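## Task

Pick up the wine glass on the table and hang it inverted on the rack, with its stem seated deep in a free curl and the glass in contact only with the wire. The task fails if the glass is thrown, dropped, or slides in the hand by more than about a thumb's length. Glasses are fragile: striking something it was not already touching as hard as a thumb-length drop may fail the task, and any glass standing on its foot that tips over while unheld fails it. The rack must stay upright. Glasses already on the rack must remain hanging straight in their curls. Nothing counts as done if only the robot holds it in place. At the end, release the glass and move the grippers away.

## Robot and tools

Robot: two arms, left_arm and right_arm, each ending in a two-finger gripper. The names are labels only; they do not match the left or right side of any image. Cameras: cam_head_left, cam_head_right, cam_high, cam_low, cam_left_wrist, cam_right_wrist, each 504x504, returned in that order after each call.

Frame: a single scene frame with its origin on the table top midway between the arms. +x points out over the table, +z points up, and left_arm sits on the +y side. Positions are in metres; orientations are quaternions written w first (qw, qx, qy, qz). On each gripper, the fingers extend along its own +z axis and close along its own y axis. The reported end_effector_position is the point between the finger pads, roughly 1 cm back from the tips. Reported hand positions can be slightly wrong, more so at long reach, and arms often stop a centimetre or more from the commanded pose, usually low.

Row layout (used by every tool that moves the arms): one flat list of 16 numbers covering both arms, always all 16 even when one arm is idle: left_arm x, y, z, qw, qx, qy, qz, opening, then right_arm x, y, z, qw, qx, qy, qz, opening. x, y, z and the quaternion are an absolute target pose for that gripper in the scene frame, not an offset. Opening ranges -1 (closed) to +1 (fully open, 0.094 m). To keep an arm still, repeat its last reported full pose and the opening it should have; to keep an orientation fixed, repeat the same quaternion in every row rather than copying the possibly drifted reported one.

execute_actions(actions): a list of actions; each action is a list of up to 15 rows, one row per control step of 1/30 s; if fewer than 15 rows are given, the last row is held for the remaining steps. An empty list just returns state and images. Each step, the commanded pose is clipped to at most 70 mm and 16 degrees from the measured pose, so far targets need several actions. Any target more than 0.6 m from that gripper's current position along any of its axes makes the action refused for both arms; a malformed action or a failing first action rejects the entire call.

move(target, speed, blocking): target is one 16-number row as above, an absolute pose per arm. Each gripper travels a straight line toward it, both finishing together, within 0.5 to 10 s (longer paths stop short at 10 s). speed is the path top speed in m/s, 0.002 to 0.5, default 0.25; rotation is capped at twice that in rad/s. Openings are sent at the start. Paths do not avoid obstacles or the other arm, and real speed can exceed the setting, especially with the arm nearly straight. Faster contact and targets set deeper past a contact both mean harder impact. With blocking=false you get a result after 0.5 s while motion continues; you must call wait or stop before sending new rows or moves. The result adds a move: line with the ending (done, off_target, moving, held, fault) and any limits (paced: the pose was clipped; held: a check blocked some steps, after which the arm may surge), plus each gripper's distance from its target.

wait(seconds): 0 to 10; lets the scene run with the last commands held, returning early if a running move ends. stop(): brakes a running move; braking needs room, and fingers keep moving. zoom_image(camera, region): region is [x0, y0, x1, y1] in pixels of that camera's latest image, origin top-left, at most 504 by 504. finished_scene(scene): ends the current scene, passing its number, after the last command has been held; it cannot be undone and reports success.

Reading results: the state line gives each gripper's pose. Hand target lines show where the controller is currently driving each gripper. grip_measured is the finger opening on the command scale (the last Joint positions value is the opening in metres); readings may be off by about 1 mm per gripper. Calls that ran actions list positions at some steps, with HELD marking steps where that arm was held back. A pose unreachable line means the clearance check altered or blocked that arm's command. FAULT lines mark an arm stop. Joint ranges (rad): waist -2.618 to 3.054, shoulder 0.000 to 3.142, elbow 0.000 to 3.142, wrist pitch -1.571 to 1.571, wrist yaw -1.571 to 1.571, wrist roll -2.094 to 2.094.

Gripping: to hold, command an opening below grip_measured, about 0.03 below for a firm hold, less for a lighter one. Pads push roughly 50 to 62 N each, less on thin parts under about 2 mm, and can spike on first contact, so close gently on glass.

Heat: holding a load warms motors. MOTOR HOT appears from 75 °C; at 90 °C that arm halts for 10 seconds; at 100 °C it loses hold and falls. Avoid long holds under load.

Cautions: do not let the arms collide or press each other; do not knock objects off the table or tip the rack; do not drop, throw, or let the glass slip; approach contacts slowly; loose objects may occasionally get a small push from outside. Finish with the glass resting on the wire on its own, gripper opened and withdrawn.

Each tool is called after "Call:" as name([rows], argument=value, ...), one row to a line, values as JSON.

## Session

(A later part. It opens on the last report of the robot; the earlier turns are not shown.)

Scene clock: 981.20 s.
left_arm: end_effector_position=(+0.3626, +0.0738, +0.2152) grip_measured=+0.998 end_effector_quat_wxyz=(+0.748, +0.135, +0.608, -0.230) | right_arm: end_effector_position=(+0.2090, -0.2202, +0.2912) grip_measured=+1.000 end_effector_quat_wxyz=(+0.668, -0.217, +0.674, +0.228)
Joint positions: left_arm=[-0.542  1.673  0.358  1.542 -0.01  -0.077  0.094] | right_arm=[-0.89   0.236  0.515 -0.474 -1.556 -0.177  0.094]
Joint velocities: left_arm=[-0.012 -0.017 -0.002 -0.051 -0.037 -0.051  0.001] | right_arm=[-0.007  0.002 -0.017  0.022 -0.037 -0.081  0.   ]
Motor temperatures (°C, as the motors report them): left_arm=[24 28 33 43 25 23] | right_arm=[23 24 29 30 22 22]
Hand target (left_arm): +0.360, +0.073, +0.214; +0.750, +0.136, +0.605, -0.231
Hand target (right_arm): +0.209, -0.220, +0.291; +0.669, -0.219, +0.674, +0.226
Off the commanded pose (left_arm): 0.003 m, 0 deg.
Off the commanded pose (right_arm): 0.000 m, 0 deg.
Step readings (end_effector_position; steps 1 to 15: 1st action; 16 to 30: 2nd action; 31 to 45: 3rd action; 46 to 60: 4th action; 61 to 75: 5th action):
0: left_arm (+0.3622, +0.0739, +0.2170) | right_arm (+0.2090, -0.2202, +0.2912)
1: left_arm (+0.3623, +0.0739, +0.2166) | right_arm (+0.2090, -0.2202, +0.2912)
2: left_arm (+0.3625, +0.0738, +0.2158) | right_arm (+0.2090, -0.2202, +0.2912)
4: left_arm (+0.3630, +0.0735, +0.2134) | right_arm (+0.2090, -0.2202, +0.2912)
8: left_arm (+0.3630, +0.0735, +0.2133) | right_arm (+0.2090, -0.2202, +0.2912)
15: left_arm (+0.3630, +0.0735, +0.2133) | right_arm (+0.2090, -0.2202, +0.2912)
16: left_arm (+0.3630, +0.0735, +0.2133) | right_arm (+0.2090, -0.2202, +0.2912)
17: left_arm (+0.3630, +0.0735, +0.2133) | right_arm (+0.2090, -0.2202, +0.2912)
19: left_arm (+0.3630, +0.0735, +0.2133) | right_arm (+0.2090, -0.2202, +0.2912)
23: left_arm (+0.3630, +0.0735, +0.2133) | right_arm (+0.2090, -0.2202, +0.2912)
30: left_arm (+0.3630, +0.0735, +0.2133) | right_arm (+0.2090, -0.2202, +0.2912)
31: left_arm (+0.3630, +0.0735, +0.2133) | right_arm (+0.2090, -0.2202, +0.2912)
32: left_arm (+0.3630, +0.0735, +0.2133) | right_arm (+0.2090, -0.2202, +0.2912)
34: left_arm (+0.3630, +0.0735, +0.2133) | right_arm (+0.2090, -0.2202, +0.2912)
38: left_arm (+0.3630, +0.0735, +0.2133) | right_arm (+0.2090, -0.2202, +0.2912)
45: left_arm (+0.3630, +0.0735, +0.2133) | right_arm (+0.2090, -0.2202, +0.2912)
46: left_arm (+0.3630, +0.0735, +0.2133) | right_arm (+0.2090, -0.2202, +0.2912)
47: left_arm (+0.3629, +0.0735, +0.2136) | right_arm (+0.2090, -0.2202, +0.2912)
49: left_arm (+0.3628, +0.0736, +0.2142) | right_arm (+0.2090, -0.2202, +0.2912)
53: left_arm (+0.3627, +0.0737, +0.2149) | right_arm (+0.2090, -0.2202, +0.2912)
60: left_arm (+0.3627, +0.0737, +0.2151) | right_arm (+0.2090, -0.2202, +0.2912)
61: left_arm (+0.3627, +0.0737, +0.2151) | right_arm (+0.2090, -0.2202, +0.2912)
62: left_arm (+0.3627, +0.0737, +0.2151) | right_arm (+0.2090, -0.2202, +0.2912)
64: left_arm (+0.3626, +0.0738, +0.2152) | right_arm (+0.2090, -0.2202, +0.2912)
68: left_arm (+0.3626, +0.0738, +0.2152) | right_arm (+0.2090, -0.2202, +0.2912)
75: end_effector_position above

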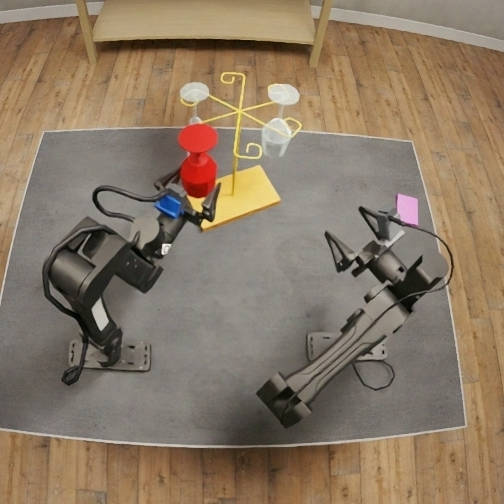

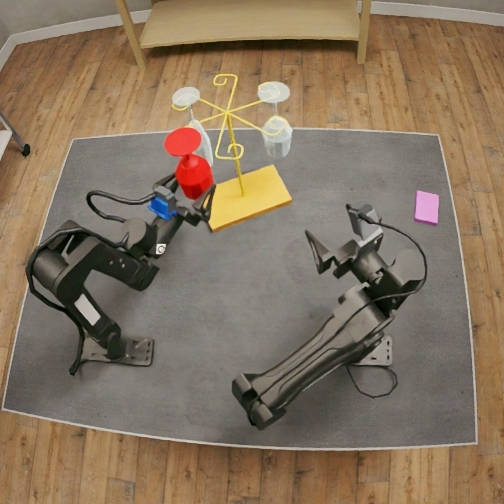

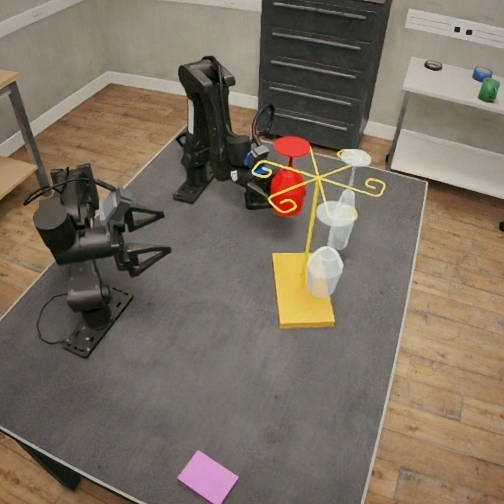

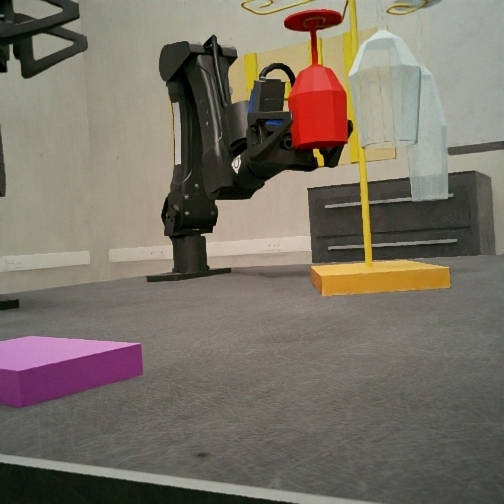

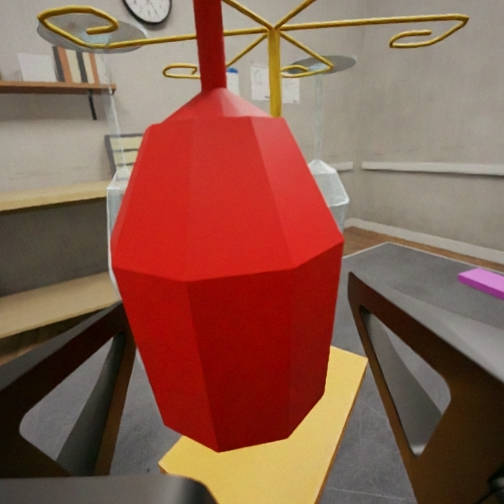

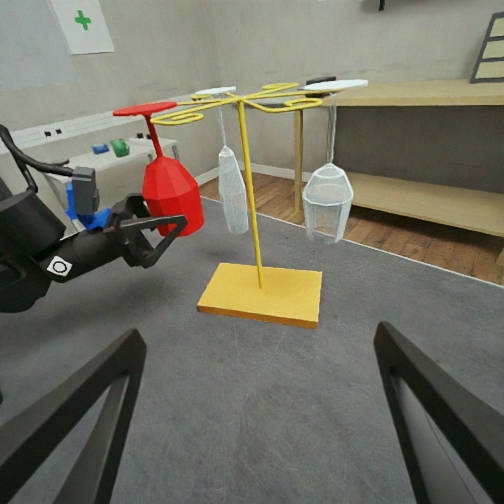

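Released and hanging. Back away along the gripper axis (toward az 150°), and park the right arm.

Call:
move(target=[0.29,0.118,0.21, 0.750,0.136,0.605,-0.231, 1, 0.209,-0.22,0.291, 0.669,-0.219,0.674,0.226, 1], speed=0.05)

Call:
move(target=[0.24,0.24,0.20, 0.70,0,0.714,0, 1, 0.209,-0.22,0.291, 0.669,-0.219,0.674,0.226, 1], speed=0.2)

Call:
zoom_image(camera="cam_head_left", region=[150,70,310,230])

Call:
zoom_image(camera="cam_high", region=[230,90,400,260])

Scene clock: 991.43 s.
left_arm: end_effector_position=(+0.2946, +0.1135, +0.2008) grip_measured=+0.998 end_effector_quat_wxyz=(+0.739, +0.138, +0.619, -0.227) | right_arm: end_effector_position=(+0.2090, -0.2202, +0.2912) grip_measured=+1.000 end_effector_quat_wxyz=(+0.668, -0.217, +0.674, +0.228)
Joint positions: left_arm=[-0.542  1.401  0.046  1.551 -0.01  -0.077  0.094] | right_arm=[-0.89   0.236  0.515 -0.474 -1.556 -0.177  0.094]
Joint velocities: left_arm=[ 0.002 -0.007 -0.007  0.007 -0.037 -0.066 -0.   ] | right_arm=[ 0.002 -0.002 -0.022  0.051  0.007 -0.037  0.   ]
Motor temperatures (°C, as the motors report them): left_arm=[24 28 33 42 25 23] | right_arm=[23 24 29 30 22 22]
Hand target (left_arm): +0.290, +0.117, +0.209; +0.749, +0.136, +0.606, -0.231
Hand target (right_arm): +0.209, -0.220, +0.291; +0.669, -0.219, +0.674, +0.226
Off the commanded pose (left_arm): 0.011 m, 2 deg.
Off the commanded pose (right_arm): 0.000 m, 0 deg.
joint sent to its limit (left arm) — the command would take joint 4 (wrist pitch) past its upper limit, so that joint was sent only as far as its limit.
move: off_target (left_arm)

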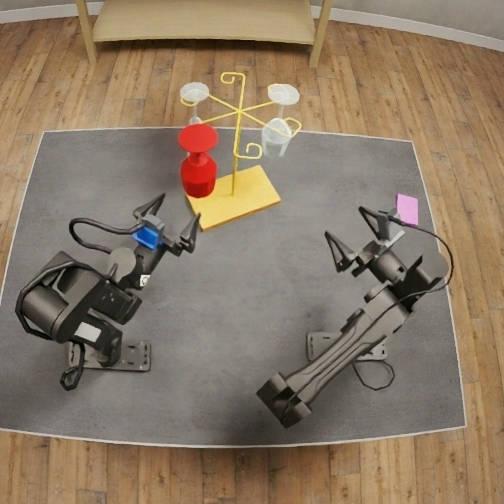

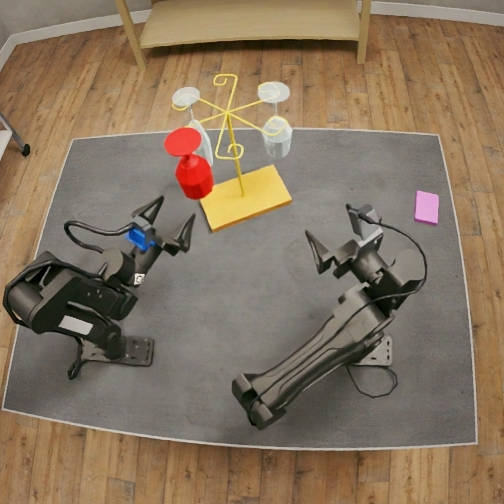

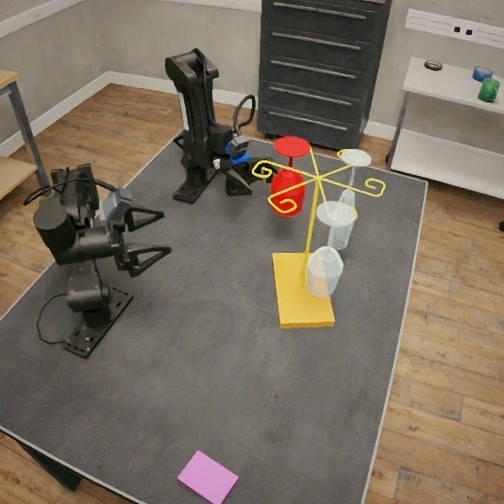

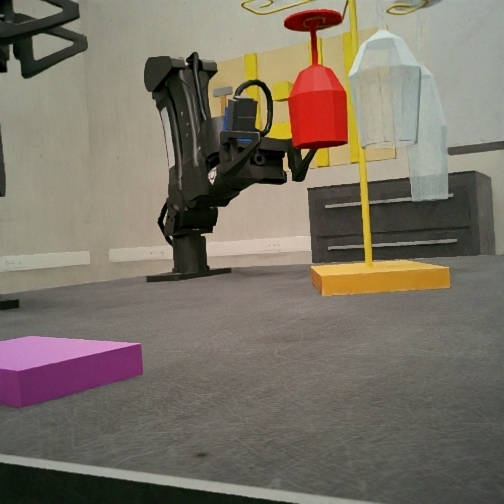

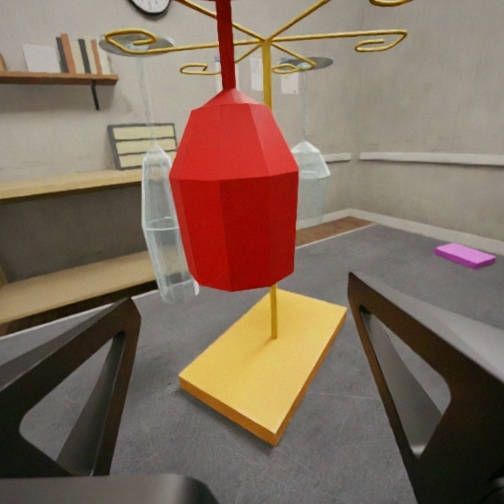

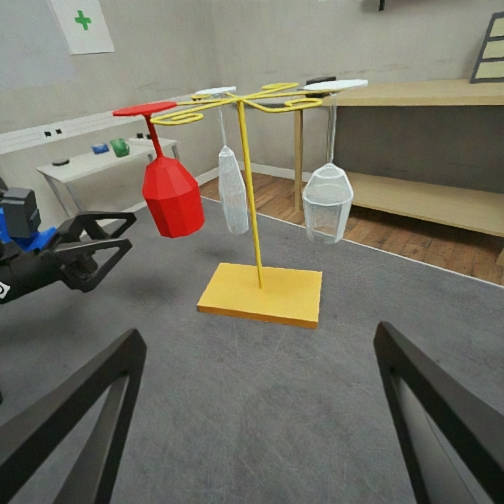

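Scene clock: 994.00 s.
left_arm: end_effector_position=(+0.2428, +0.2365, +0.1808) grip_measured=+0.998 end_effector_quat_wxyz=(+0.687, +0.014, +0.727, +0.016) | right_arm: end_effector_position=(+0.2090, -0.2202, +0.2912) grip_measured=+1.000 end_effector_quat_wxyz=(+0.668, -0.217, +0.674, +0.228)
Joint positions: left_arm=[-0.659  0.051  0.066 -0.086 -0.647 -0.     0.094] | right_arm=[-0.89   0.236  0.515 -0.474 -1.556 -0.177  0.094]
Joint velocities: left_arm=[-0.002  0.017 -0.007 -0.095 -0.007  0.022 -0.001] | right_arm=[-0.002  0.002 -0.007 -0.022 -0.007 -0.022  0.   ]
Motor temperatures (°C, as the motors report them): left_arm=[24 28 33 42 25 23] | right_arm=[23 24 29 30 22 22]
Hand target (left_arm): +0.240, +0.239, +0.198; +0.700, +0.001, +0.714, +0.000
Hand target (right_arm): +0.209, -0.220, +0.291; +0.669, -0.219, +0.674, +0.226
Off the commanded pose (left_arm): 0.020 m, 3 deg.
Off the commanded pose (right_arm): 0.000 m, 0 deg.
move: off_target (left_arm)

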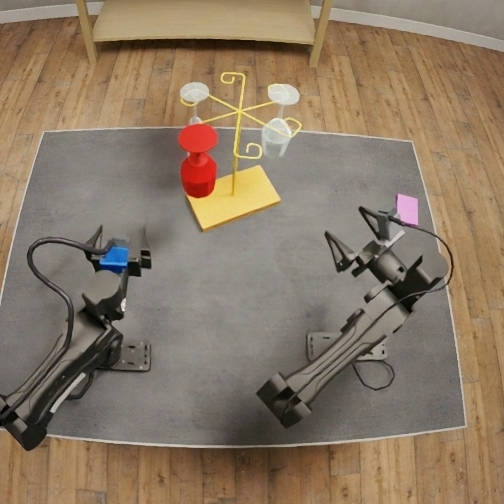

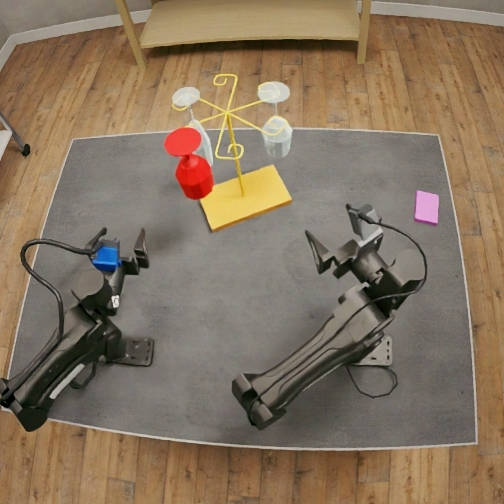

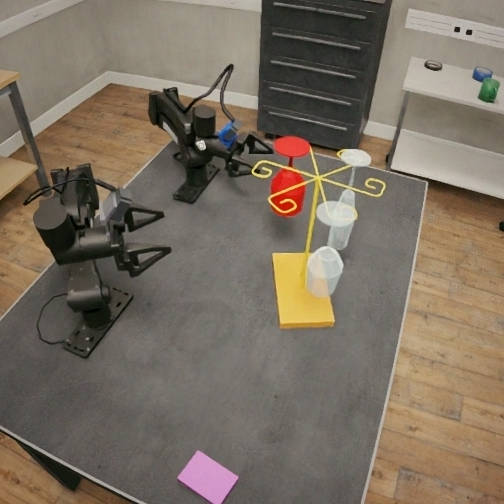

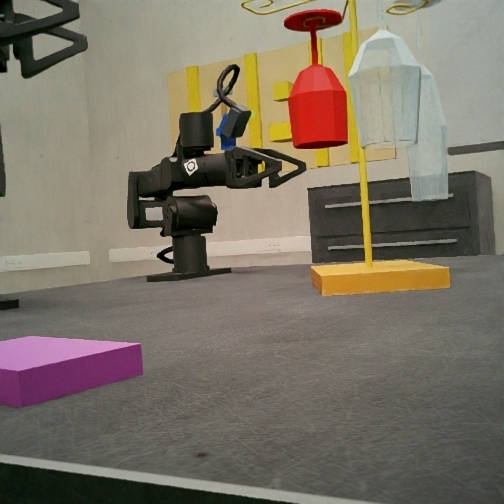

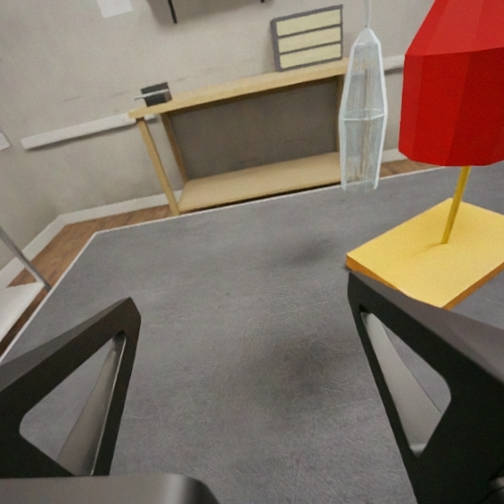

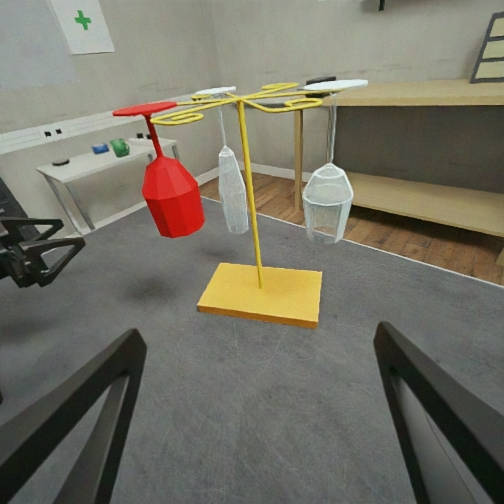

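Region (150, 70, 310, 230) of cam_head_left's 504x504 image, scaled by 3.150, with more detail than that image has.

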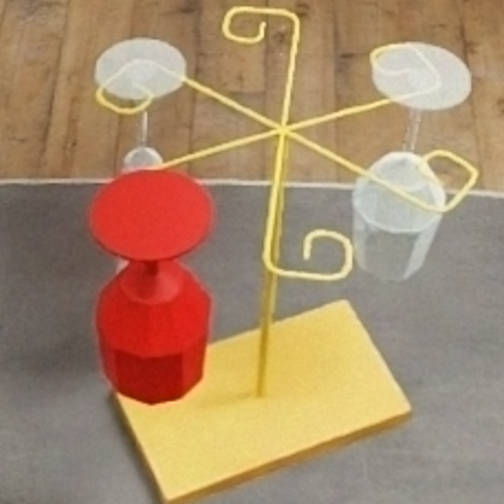

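Region (230, 90, 400, 260) of cam_high's 504x504 image, scaled by 2.965, with more detail than that image has.

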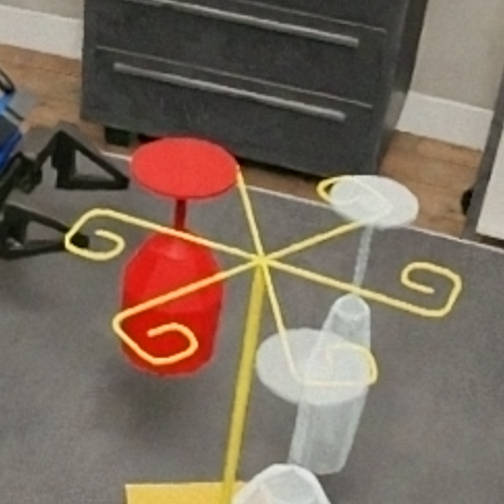

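Call:
execute_actions(actions=[])

Scene clock: 1002.63 s.
left_arm: end_effector_position=(+0.2427, +0.2365, +0.1803) grip_measured=+0.998 end_effector_quat_wxyz=(+0.686, +0.015, +0.727, +0.016) | right_arm: end_effector_position=(+0.2090, -0.2202, +0.2912) grip_measured=+1.000 end_effector_quat_wxyz=(+0.668, -0.217, +0.674, +0.228)
Joint positions: left_arm=[-0.659  0.051  0.066 -0.089 -0.646 -0.001  0.094] | right_arm=[-0.89   0.236  0.515 -0.474 -1.556 -0.177  0.094]
Joint velocities: left_arm=[-0.022  0.002  0.017  0.037 -0.051  0.022  0.   ] | right_arm=[ 0.017  0.002  0.017 -0.037  0.007  0.007  0.   ]
Motor temperatures (°C, as the motors report them): left_arm=[24 28 35 41 25 23] | right_arm=[23 24 29 30 22 22]
Hand target (left_arm): +0.240, +0.239, +0.198; +0.700, +0.000, +0.714, +0.000
Hand target (right_arm): +0.209, -0.220, +0.291; +0.669, -0.219, +0.674, +0.226
Off the commanded pose (left_arm): 0.020 m, 3 deg.
Off the commanded pose (right_arm): 0.000 m, 0 deg.

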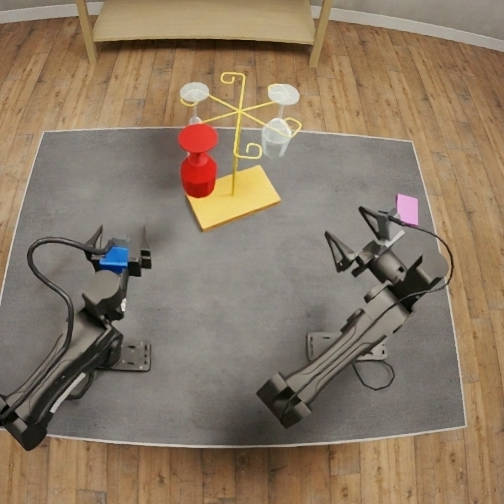

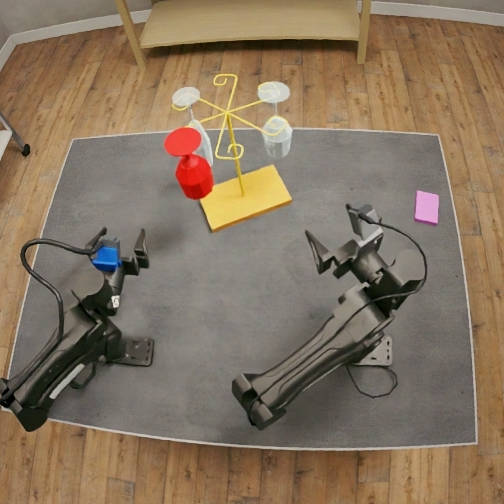

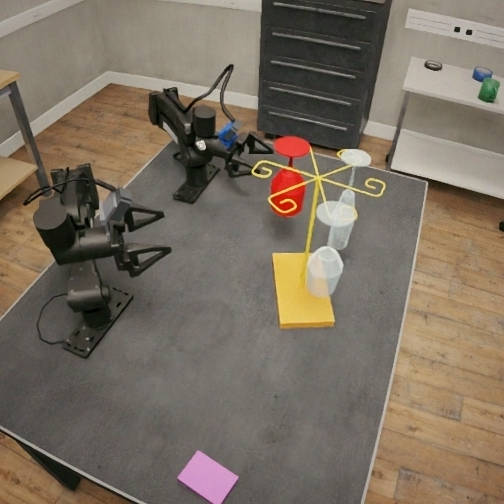

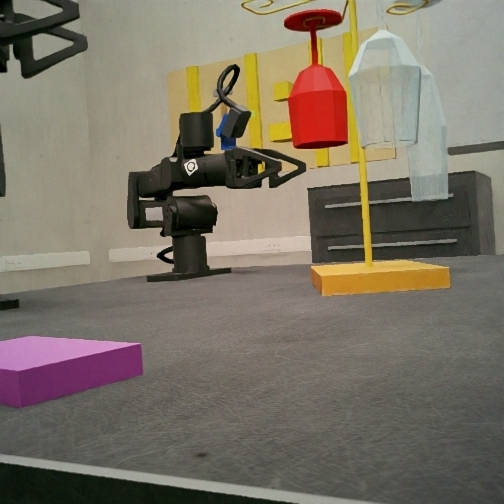

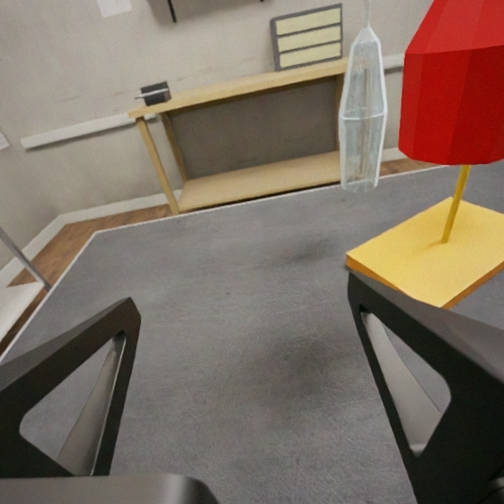

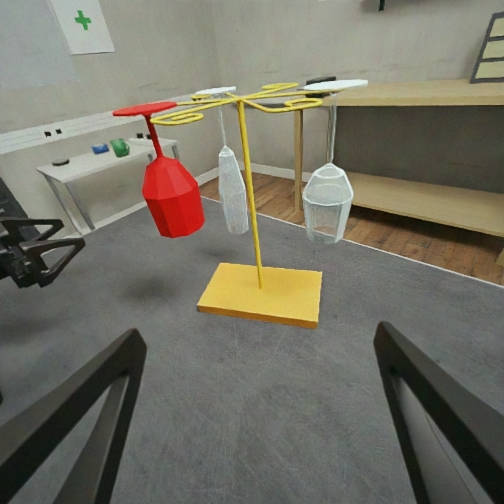

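Call:
finished_scene(scene=2)

The scene is finished: the task was done.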